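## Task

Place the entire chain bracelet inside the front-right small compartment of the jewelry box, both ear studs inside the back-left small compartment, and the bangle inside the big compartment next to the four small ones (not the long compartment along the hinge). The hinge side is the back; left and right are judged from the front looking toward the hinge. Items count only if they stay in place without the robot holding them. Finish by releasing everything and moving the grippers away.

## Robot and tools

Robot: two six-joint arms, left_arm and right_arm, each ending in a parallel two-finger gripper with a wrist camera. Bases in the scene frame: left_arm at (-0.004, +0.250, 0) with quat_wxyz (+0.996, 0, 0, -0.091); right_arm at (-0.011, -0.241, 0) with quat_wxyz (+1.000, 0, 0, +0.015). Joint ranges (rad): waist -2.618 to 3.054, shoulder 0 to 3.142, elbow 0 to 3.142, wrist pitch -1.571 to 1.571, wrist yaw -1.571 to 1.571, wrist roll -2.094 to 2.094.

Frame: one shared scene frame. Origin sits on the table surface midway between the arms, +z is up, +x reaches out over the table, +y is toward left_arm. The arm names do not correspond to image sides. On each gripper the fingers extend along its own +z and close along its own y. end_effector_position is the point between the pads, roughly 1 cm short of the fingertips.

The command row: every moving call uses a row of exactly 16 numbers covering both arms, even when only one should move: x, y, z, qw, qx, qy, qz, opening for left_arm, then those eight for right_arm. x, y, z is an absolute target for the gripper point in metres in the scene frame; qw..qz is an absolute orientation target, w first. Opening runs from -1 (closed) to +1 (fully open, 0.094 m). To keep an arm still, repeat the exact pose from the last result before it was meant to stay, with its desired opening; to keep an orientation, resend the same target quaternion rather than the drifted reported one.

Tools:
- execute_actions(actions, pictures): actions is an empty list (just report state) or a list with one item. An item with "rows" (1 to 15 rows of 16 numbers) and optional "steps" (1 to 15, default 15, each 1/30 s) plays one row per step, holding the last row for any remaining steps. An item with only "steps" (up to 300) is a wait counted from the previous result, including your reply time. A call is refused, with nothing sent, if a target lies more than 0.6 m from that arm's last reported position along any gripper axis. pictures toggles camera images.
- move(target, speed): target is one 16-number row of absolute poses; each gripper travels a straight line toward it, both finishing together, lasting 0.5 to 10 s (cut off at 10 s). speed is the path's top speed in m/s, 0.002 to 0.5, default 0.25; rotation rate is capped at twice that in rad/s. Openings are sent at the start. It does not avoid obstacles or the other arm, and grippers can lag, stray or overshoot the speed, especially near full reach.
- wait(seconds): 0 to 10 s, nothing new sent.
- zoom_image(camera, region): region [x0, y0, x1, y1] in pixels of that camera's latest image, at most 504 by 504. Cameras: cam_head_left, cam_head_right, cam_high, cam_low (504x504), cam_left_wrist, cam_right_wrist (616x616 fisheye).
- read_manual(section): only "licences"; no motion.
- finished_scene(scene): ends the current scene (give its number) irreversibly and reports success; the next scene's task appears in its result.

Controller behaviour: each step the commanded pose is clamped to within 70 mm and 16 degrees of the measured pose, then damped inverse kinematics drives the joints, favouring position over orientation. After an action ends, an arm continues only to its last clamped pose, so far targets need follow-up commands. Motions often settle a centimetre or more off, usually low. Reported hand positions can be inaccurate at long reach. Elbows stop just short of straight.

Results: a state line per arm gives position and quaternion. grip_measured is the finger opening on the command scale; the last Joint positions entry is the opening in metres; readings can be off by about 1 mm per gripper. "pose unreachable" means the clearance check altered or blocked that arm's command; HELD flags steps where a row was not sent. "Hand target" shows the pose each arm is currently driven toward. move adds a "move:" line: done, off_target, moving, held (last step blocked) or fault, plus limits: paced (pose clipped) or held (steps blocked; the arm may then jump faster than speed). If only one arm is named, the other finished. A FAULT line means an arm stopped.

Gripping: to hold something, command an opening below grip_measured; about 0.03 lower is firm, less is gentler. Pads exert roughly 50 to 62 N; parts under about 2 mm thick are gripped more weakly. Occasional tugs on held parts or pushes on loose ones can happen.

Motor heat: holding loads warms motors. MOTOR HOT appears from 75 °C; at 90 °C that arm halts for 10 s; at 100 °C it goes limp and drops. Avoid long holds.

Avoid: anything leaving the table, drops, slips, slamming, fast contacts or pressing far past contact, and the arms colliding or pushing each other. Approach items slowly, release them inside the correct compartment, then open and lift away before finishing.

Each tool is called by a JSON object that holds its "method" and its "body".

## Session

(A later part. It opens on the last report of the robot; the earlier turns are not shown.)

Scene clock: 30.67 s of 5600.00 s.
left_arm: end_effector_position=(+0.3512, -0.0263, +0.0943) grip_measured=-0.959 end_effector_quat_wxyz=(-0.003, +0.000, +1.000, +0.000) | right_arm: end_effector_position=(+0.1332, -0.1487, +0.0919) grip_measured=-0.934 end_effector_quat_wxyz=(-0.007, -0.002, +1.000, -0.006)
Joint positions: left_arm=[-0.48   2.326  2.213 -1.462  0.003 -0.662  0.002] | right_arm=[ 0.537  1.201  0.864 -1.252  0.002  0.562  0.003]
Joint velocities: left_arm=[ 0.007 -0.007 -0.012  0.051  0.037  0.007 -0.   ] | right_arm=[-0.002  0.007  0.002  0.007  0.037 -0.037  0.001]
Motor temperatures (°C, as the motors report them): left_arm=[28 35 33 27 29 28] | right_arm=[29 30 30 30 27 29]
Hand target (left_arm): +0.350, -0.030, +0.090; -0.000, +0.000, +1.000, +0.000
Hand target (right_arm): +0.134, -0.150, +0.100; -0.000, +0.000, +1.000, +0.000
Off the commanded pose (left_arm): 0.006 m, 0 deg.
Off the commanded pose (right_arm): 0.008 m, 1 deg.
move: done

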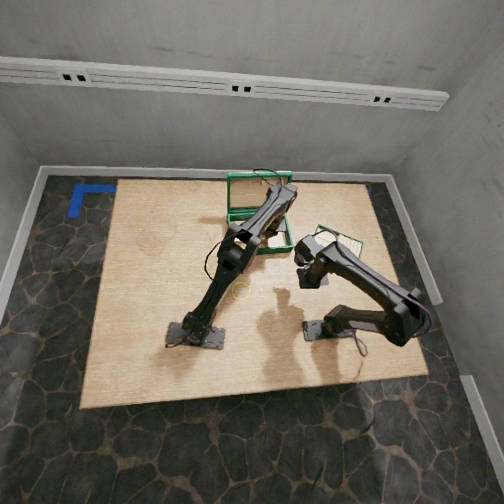

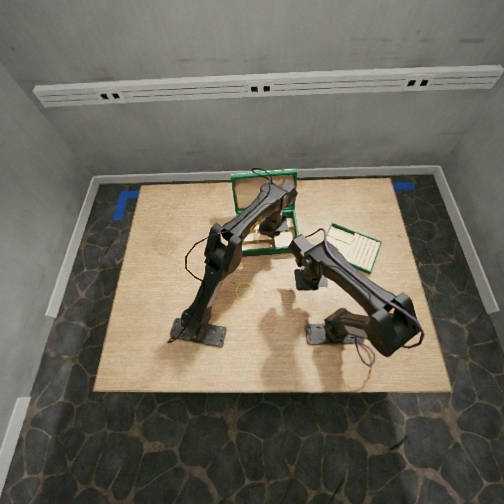

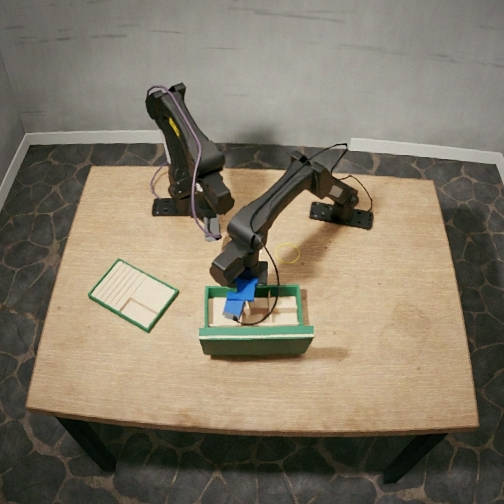

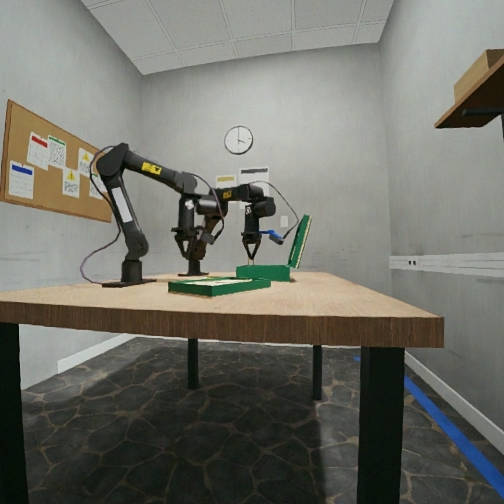

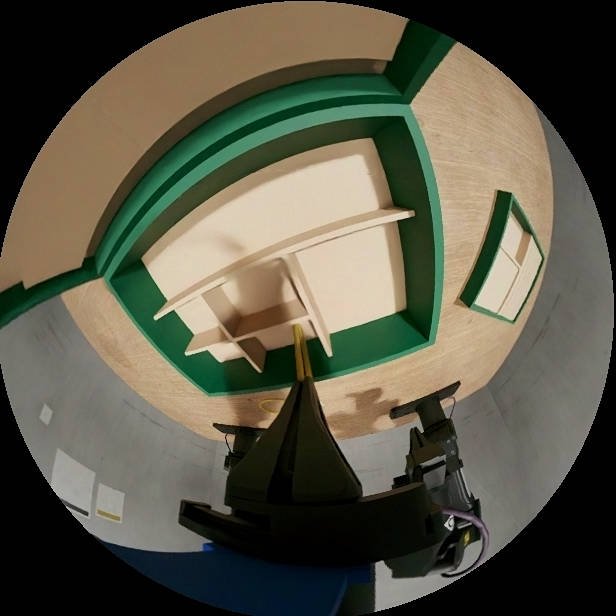

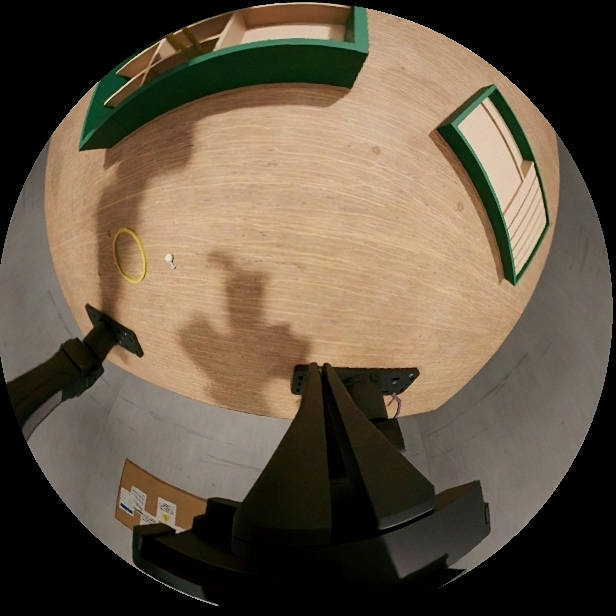

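{"method": "move", "body": {"target": [0.342,-0.018,0.04,0,0,1,0,-0.98,0.134,-0.15,0.1,0,0,1,0,-0.95], "speed": 0.03}}

{"method": "move", "body": {"target": [0.342,-0.018,0.04,0,0,1,0,-0.6,0.134,-0.15,0.1,0,0,1,0,-0.95]}}

{"method": "move", "body": {"target": [0.342,-0.018,0.13,0,0,1,0,-0.6,0.134,-0.15,0.1,0,0,1,0,-0.95], "speed": 0.1}}

{"method": "move", "body": {"target": [0.15,0.3,0.15,0,0,1,0,-0.5,0.134,-0.15,0.1,0,0,1,0,-0.95]}}

{"method": "move", "body": {"target": [0.15,0.3,0.15,0,0,1,0,-0.5,0.39,0.06,0.11,0,0,1,0,-0.95], "speed": 0.2}}

Scene clock: 34.83 s of 5600.00 s.
left_arm: end_effector_position=(+0.3406, -0.0180, +0.0305) grip_measured=-0.959 end_effector_quat_wxyz=(-0.013, +0.000, +1.000, +0.009) | right_arm: end_effector_position=(+0.1332, -0.1487, +0.0919) grip_measured=-0.934 end_effector_quat_wxyz=(-0.007, -0.002, +1.000, -0.006)
Joint positions: left_arm=[-0.48   2.296  1.907 -1.214  0.003 -0.662  0.002] | right_arm=[ 0.537  1.201  0.864 -1.252  0.002  0.562  0.003]
Joint velocities: left_arm=[-0.017 -0.002  0.007  0.095  0.007 -0.007  0.001] | right_arm=[ 0.002 -0.007  0.007  0.066 -0.022 -0.095  0.001]
Motor temperatures (°C, as the motors report them): left_arm=[28 37 33 27 29 28] | right_arm=[29 30 30 30 27 29]
Hand target (left_arm): +0.342, -0.018, +0.040; -0.000, -0.000, +1.000, +0.000
Hand target (right_arm): +0.134, -0.150, +0.100; -0.000, +0.000, +1.000, +0.000
Off the commanded pose (left_arm): 0.010 m, 2 deg.
Off the commanded pose (right_arm): 0.008 m, 1 deg.
move: done

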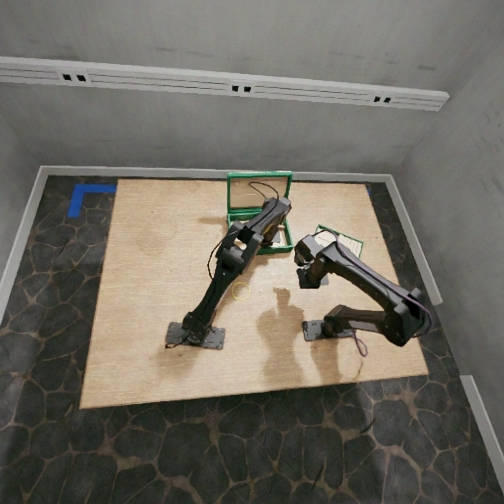

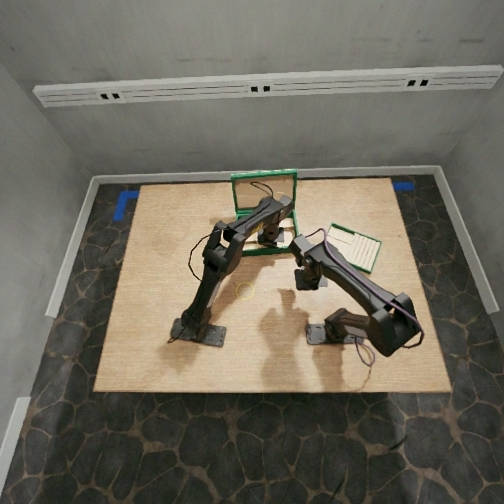

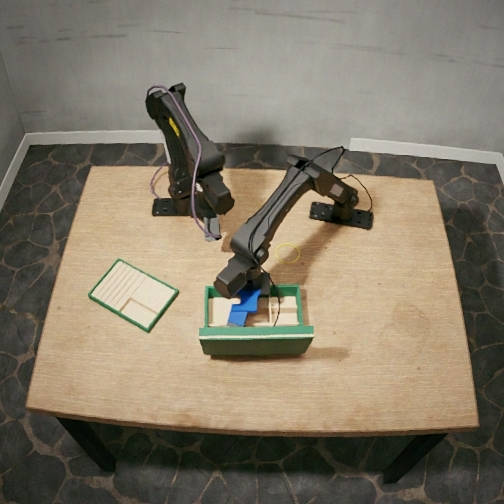

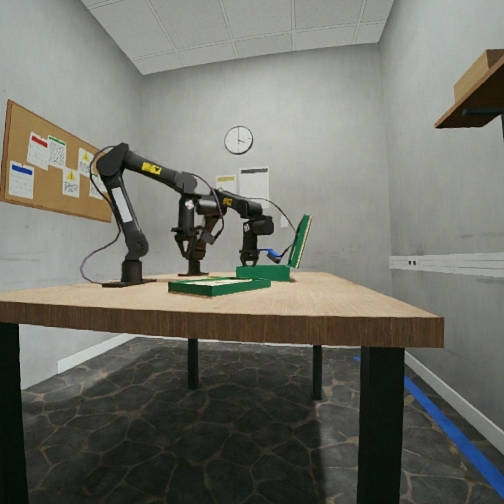

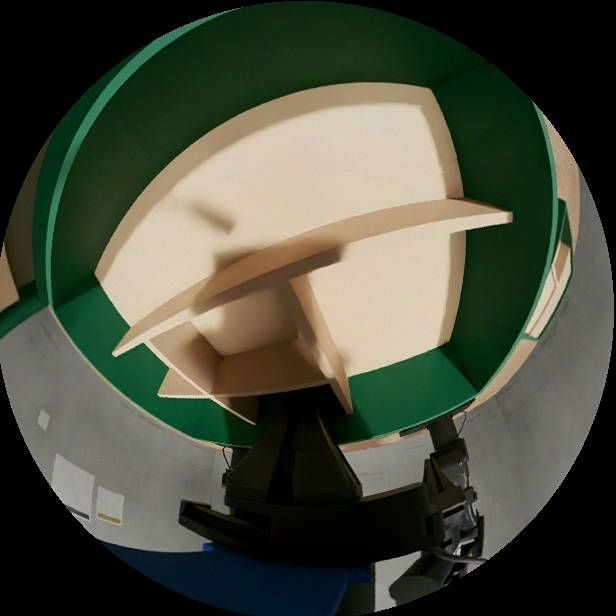

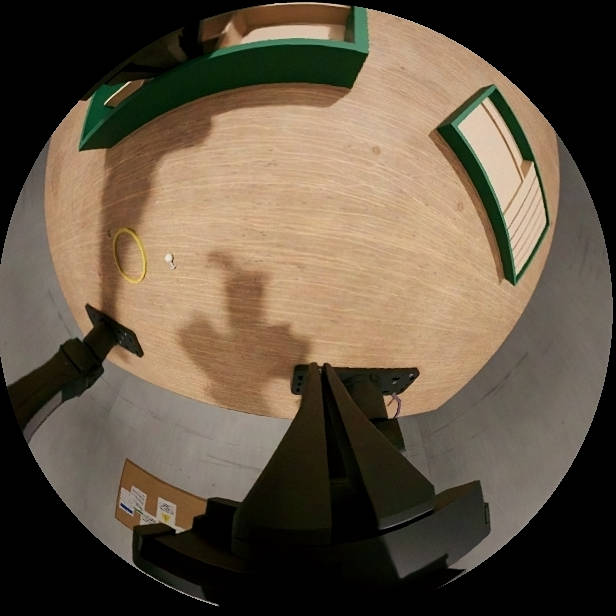

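Scene clock: 35.53 s of 5600.00 s.
left_arm: end_effector_position=(+0.3413, -0.0183, +0.0305) grip_measured=-0.601 end_effector_quat_wxyz=(-0.012, +0.000, +1.000, +0.008) | right_arm: end_effector_position=(+0.1332, -0.1487, +0.0919) grip_measured=-0.934 end_effector_quat_wxyz=(-0.007, -0.002, +1.000, -0.006)
Joint positions: left_arm=[-0.48   2.296  1.907 -1.211  0.001 -0.662  0.019] | right_arm=[ 0.537  1.201  0.864 -1.252  0.002  0.562  0.003]
Joint velocities: left_arm=[ 0.007 -0.002 -0.002  0.007  0.022  0.022 -0.   ] | right_arm=[-0.012 -0.007  0.002  0.022  0.037 -0.051  0.   ]
Motor temperatures (°C, as the motors report them): left_arm=[28 37 32 27 29 28] | right_arm=[29 30 30 30 27 29]
Hand target (left_arm): +0.342, -0.018, +0.040; -0.000, -0.000, +1.000, +0.001
Hand target (right_arm): +0.134, -0.150, +0.100; -0.000, +0.000, +1.000, +0.000
Off the commanded pose (left_arm): 0.010 m, 2 deg.
Off the commanded pose (right_arm): 0.008 m, 1 deg.
move: done

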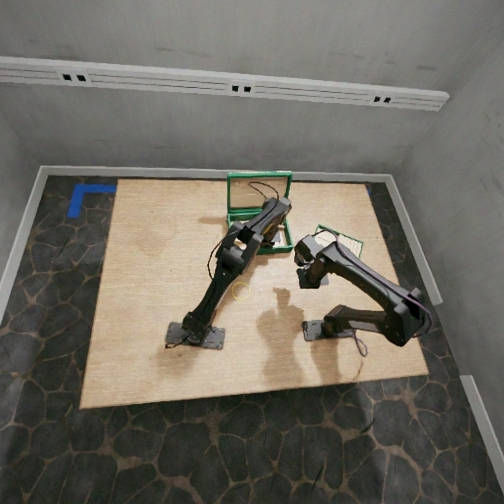

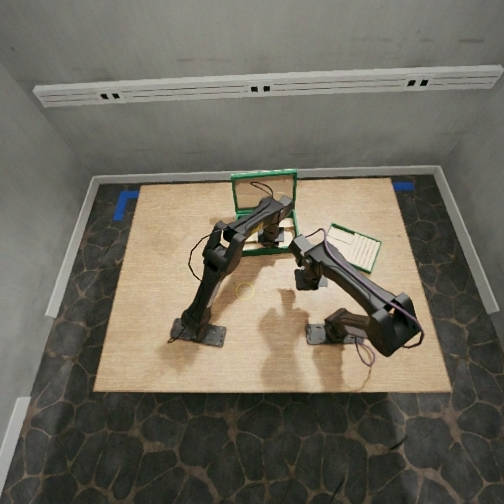

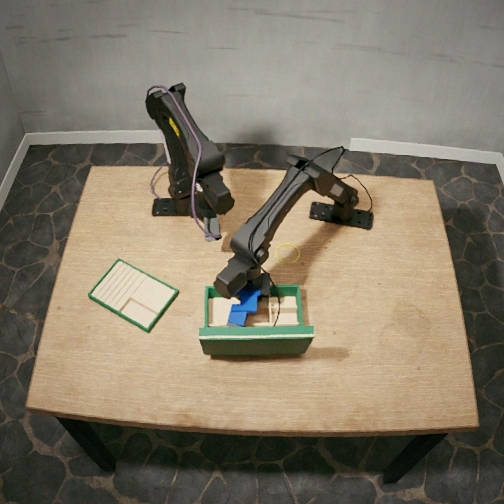

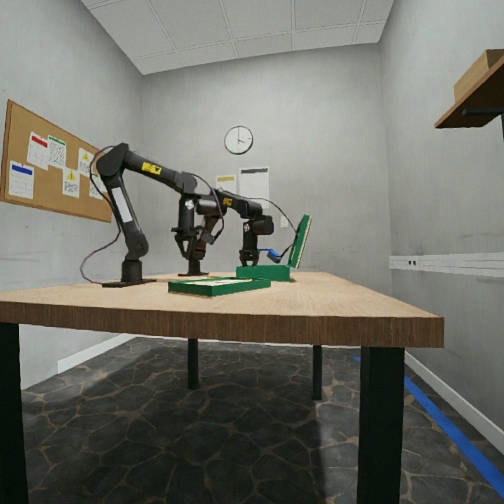

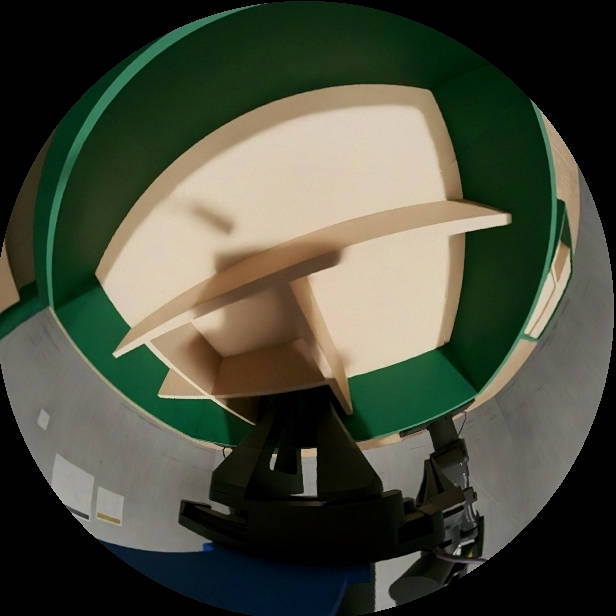

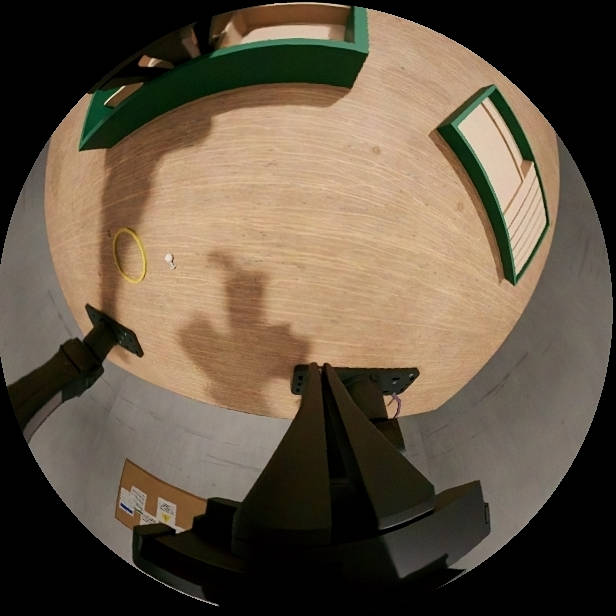

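Scene clock: 37.17 s of 5600.00 s.
left_arm: end_effector_position=(+0.3359, -0.0141, +0.1161) grip_measured=-0.601 end_effector_quat_wxyz=(-0.017, +0.000, +1.000, +0.013) | right_arm: end_effector_position=(+0.1332, -0.1487, +0.0919) grip_measured=-0.934 end_effector_quat_wxyz=(-0.007, -0.002, +1.000, -0.006)
Joint positions: left_arm=[-0.48   2.287  2.233 -1.56   0.001 -0.662  0.019] | right_arm=[ 0.537  1.201  0.864 -1.252  0.002  0.562  0.003]
Joint velocities: left_arm=[ 0.002 -0.027 -0.027 -0.007 -0.037  0.037  0.   ] | right_arm=[-0.007  0.002  0.007 -0.037 -0.037  0.066 -0.001]
Motor temperatures (°C, as the motors report them): left_arm=[28 38 33 27 29 28] | right_arm=[29 30 30 30 27 29]
Hand target (left_arm): +0.341, -0.017, +0.130; +0.000, -0.000, +1.000, -0.000
Hand target (right_arm): +0.134, -0.150, +0.100; -0.000, +0.000, +1.000, +0.000
Off the commanded pose (left_arm): 0.016 m, 2 deg.
Off the commanded pose (right_arm): 0.008 m, 1 deg.
move: off_target (left_arm)

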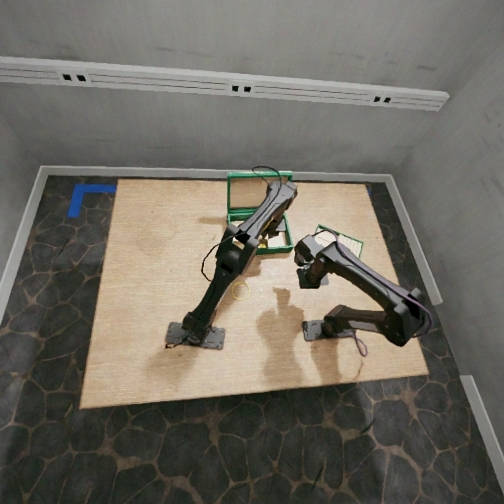

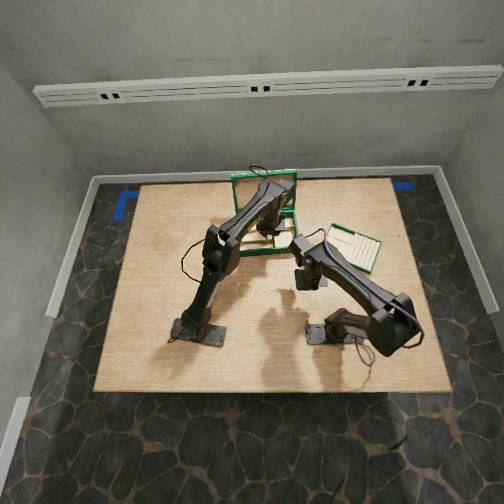

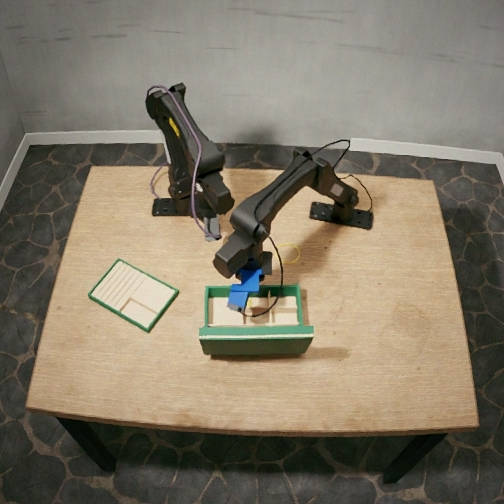

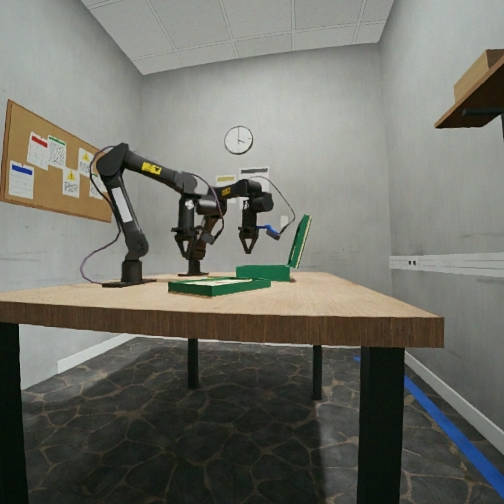

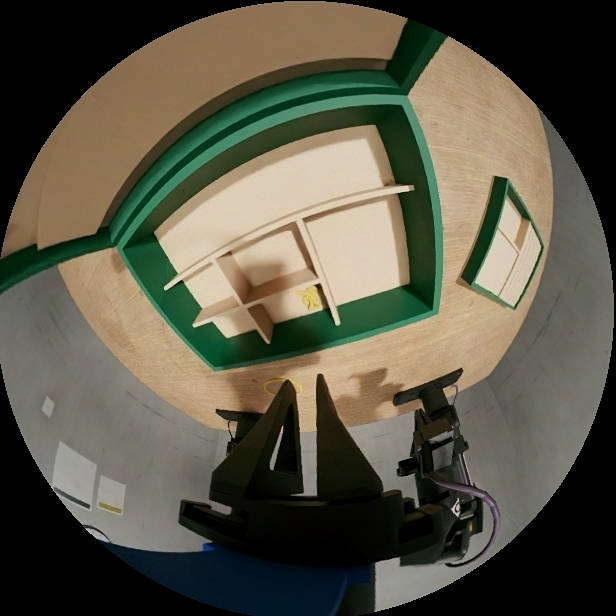

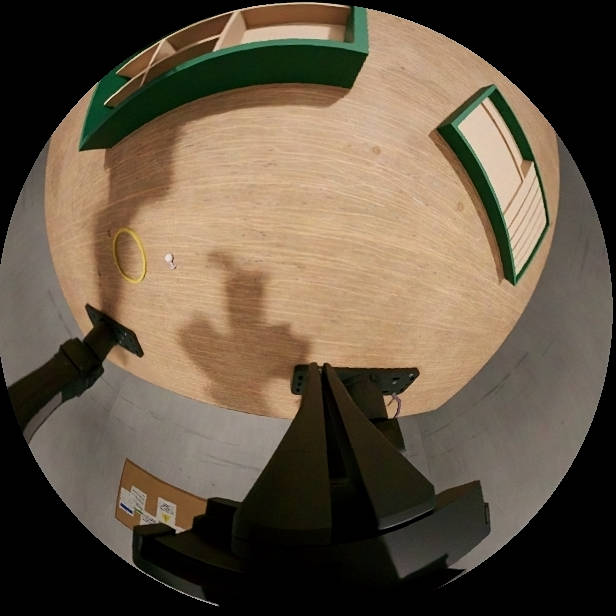

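Scene clock: 39.40 s of 5600.00 s.
left_arm: end_effector_position=(+0.1493, +0.3014, +0.1500) grip_measured=-0.501 end_effector_quat_wxyz=(-0.009, -0.001, +1.000, +0.010) | right_arm: end_effector_position=(+0.1332, -0.1487, +0.0919) grip_measured=-0.934 end_effector_quat_wxyz=(-0.007, -0.002, +1.000, -0.006)
Joint positions: left_arm=[ 0.473  1.161  1.071 -1.491 -0.024  0.288  0.023] | right_arm=[ 0.537  1.201  0.864 -1.252  0.002  0.562  0.003]
Joint velocities: left_arm=[ 0.022 -0.007 -0.012 -0.081 -0.022  0.095  0.   ] | right_arm=[ 0.032 -0.002  0.007 -0.007  0.081 -0.037 -0.001]
Motor temperatures (°C, as the motors report them): left_arm=[28 37 33 27 29 28] | right_arm=[29 30 30 30 27 29]
Hand target (left_arm): +0.146, +0.299, +0.150; -0.003, -0.000, +1.000, +0.002
Hand target (right_arm): +0.134, -0.150, +0.100; -0.000, +0.000, +1.000, +0.000
Off the commanded pose (left_arm): 0.002 m, 2 deg.
Off the commanded pose (right_arm): 0.008 m, 1 deg.
move: done

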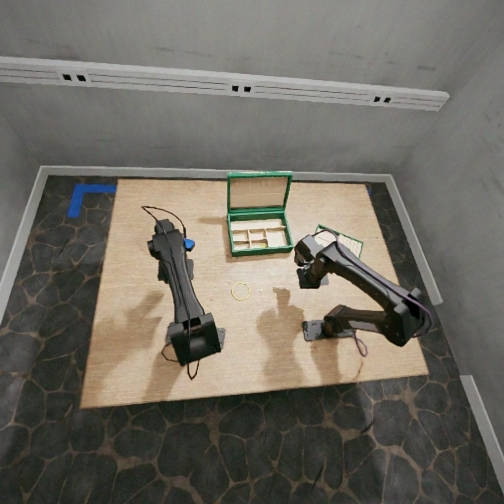

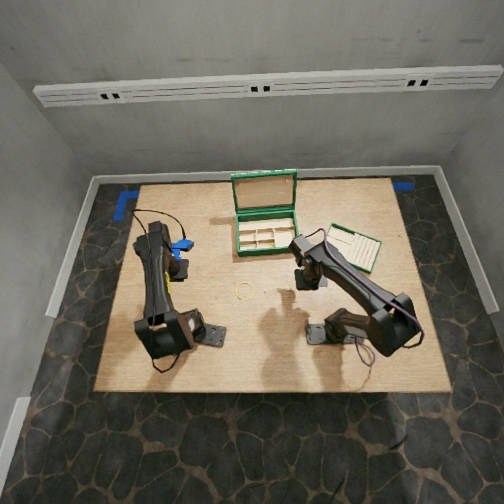

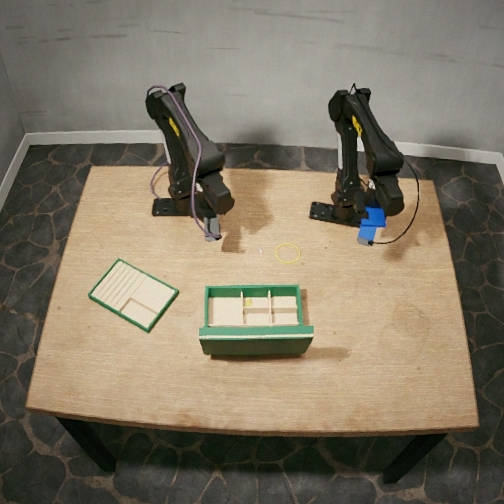

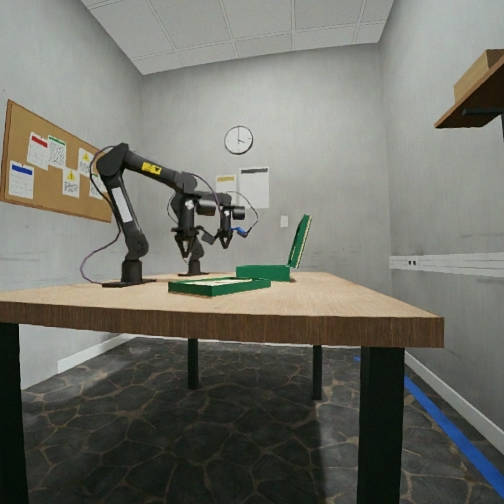

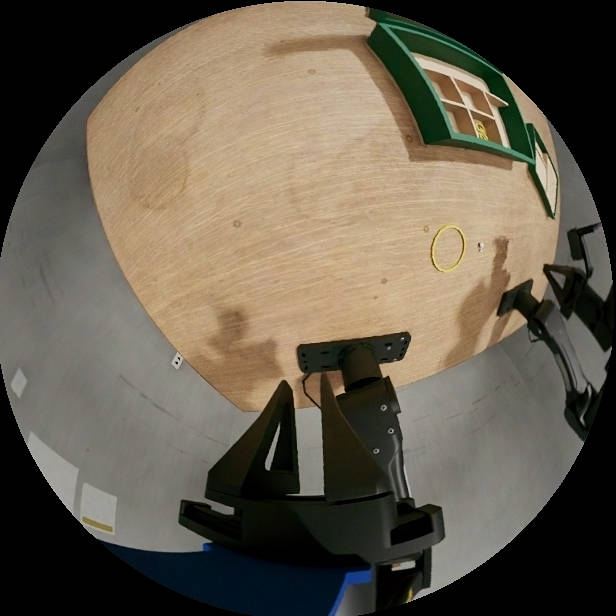

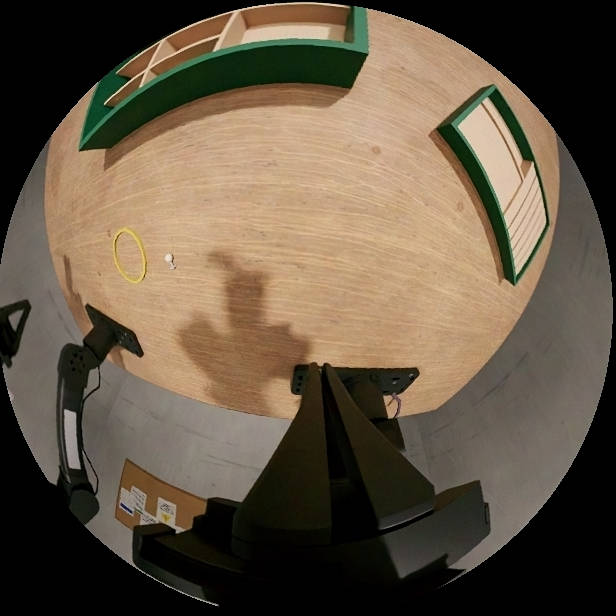

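Scene clock: 41.67 s of 5600.00 s.
left_arm: end_effector_position=(+0.1492, +0.3015, +0.1500) grip_measured=-0.501 end_effector_quat_wxyz=(-0.008, +0.000, +1.000, +0.007) | right_arm: end_effector_position=(+0.3984, +0.0559, +0.1099) grip_measured=-0.934 end_effector_quat_wxyz=(+0.054, +0.003, +0.998, +0.038)
Joint positions: left_arm=[ 0.479  1.161  1.071 -1.491 -0.019  0.297  0.023] | right_arm=[ 0.597  2.523  2.625 -1.541  0.002  0.633  0.003]
Joint velocities: left_arm=[-0.002 -0.007  0.002 -0.007 -0.022  0.007  0.   ] | right_arm=[ 0.012  0.007 -0.002  0.007  0.022 -0.022  0.001]
Motor temperatures (°C, as the motors report them): left_arm=[28 36 32 27 29 28] | right_arm=[29 30 31 30 27 29]
Hand target (left_arm): +0.150, +0.300, +0.150; -0.000, -0.000, +1.000, +0.000
Hand target (right_arm): +0.393, +0.058, +0.110; +0.047, +0.001, +0.998, +0.035
Off the commanded pose (left_arm): 0.002 m, 1 deg.
Off the commanded pose (right_arm): 0.009 m, 8 deg.
joint sent to its limit (right arm) — the command would take joint 4 (wrist pitch) past its lower limit, so that joint was sent only as far as its limit.
move: off_target (right_arm)

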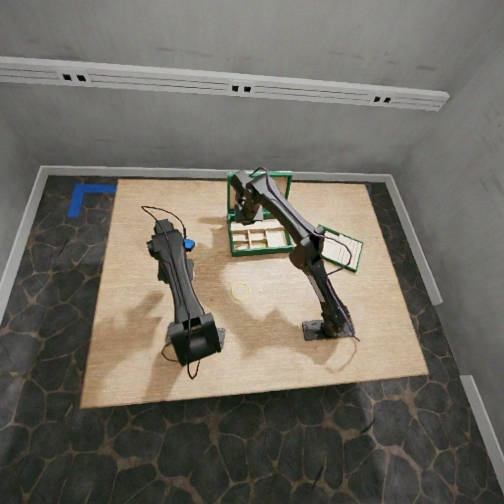

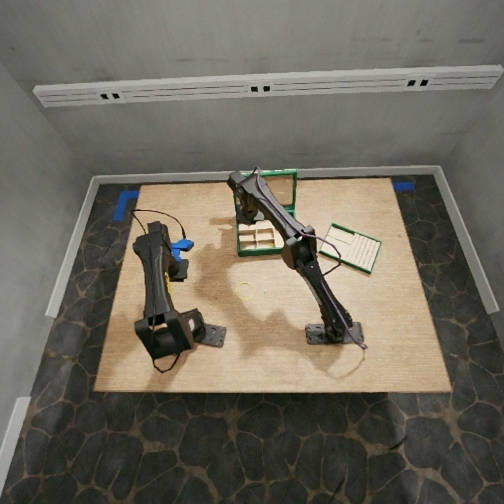

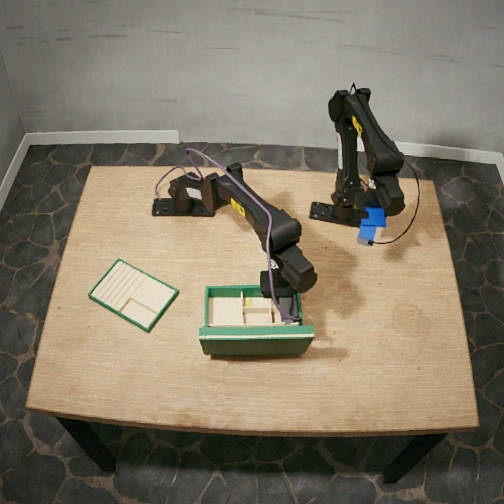

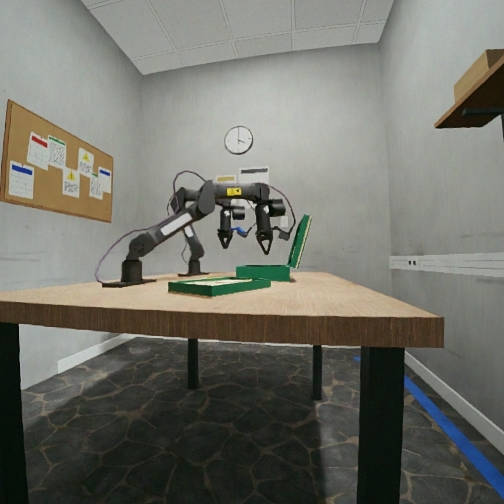

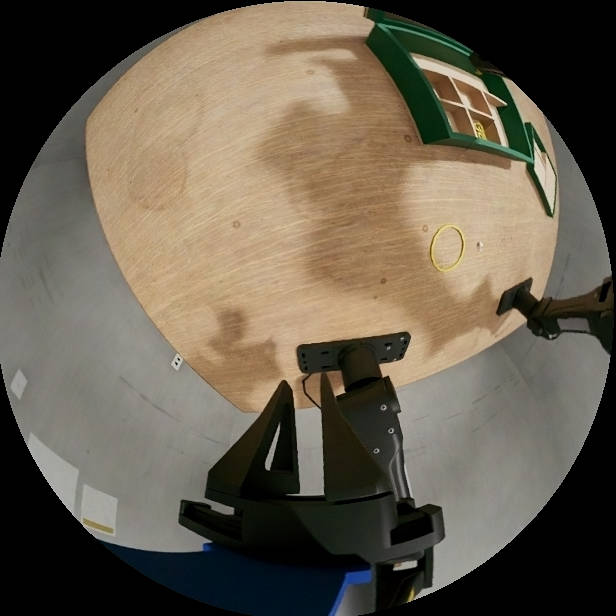

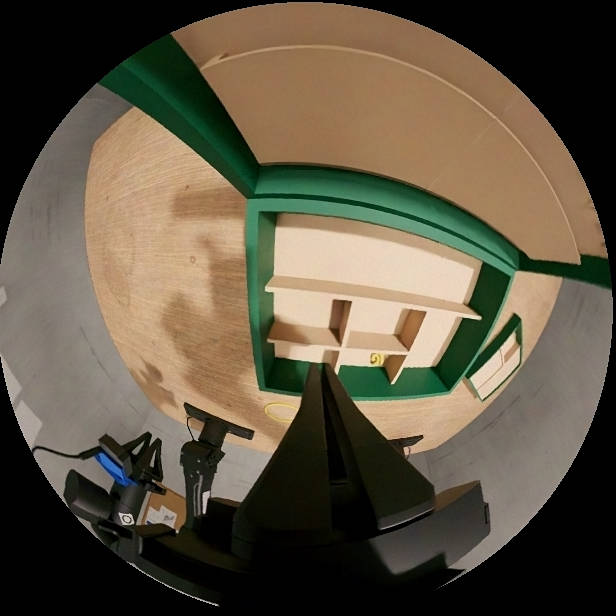

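{"method": "move", "body": {"target": [0.15,0.3,0.15,0,0,1,0,-0.5,0.375,0.06,0.06,0,0,1,0,-0.95], "speed": 0.05}}

Scene clock: 45.60 s of 5600.00 s.
left_arm: end_effector_position=(+0.1493, +0.3014, +0.1500) grip_measured=-0.501 end_effector_quat_wxyz=(-0.008, +0.000, +1.000, +0.007) | right_arm: end_effector_position=(+0.3762, +0.0561, +0.0683) grip_measured=-0.934 end_effector_quat_wxyz=(+0.003, +0.001, +1.000, +0.001)
Joint positions: left_arm=[ 0.479  1.161  1.071 -1.491 -0.019  0.297  0.023] | right_arm=[ 0.624  2.55   2.513 -1.527  0.002  0.655  0.003]
Joint velocities: left_arm=[ 0.017 -0.002 -0.017  0.007  0.022 -0.037  0.   ] | right_arm=[ 0.007  0.002 -0.002  0.037  0.022 -0.022 -0.   ]
Motor temperatures (°C, as the motors report them): left_arm=[28 35 32 27 29 28] | right_arm=[29 32 31 30 27 29]
Hand target (left_arm): +0.150, +0.300, +0.150; +0.000, -0.000, +1.000, +0.000
Hand target (right_arm): +0.374, +0.060, +0.060; +0.001, -0.001, +1.000, -0.001
Off the commanded pose (left_arm): 0.002 m, 1 deg.
Off the commanded pose (right_arm): 0.009 m, 0 deg.
move: done

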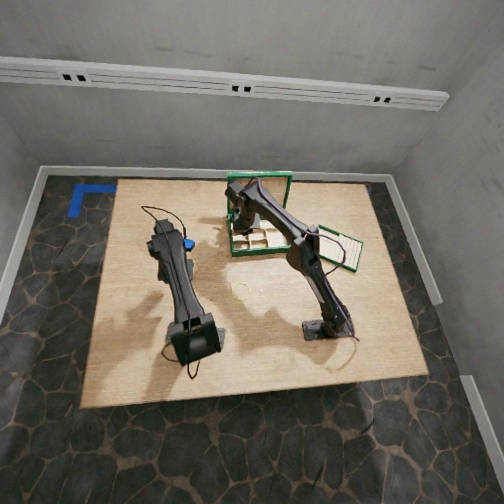

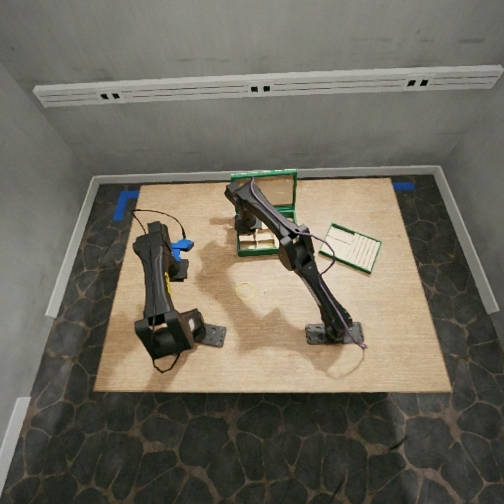

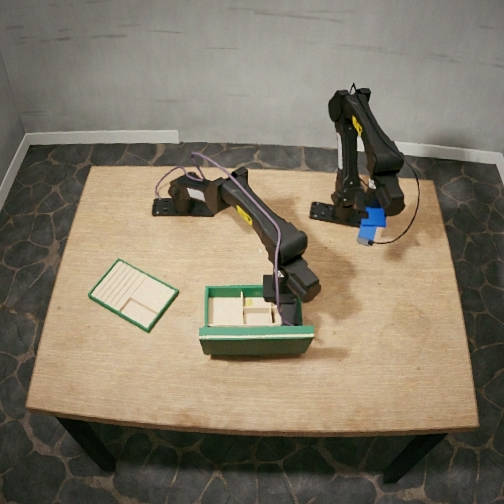

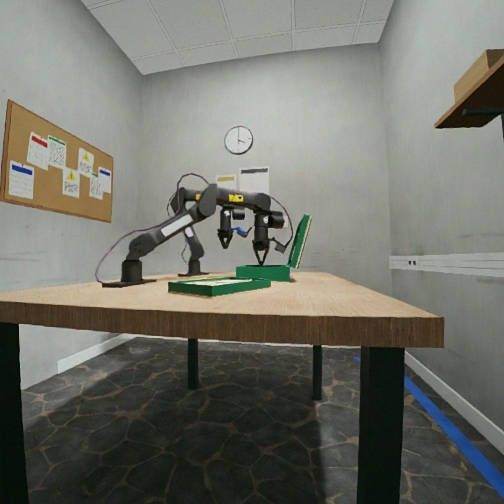

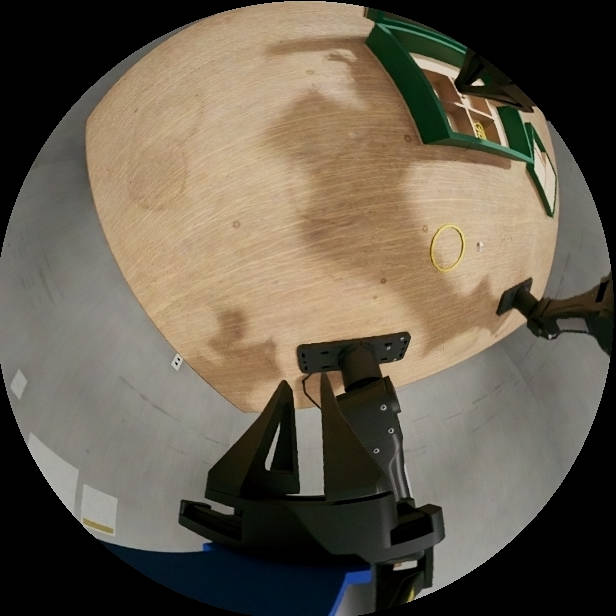

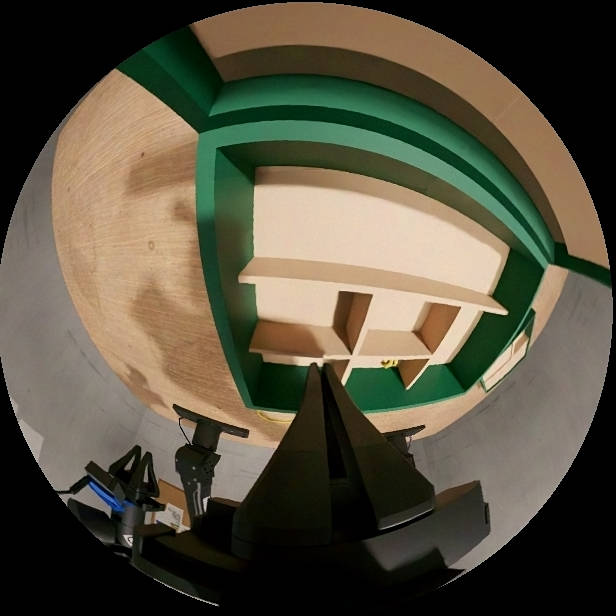

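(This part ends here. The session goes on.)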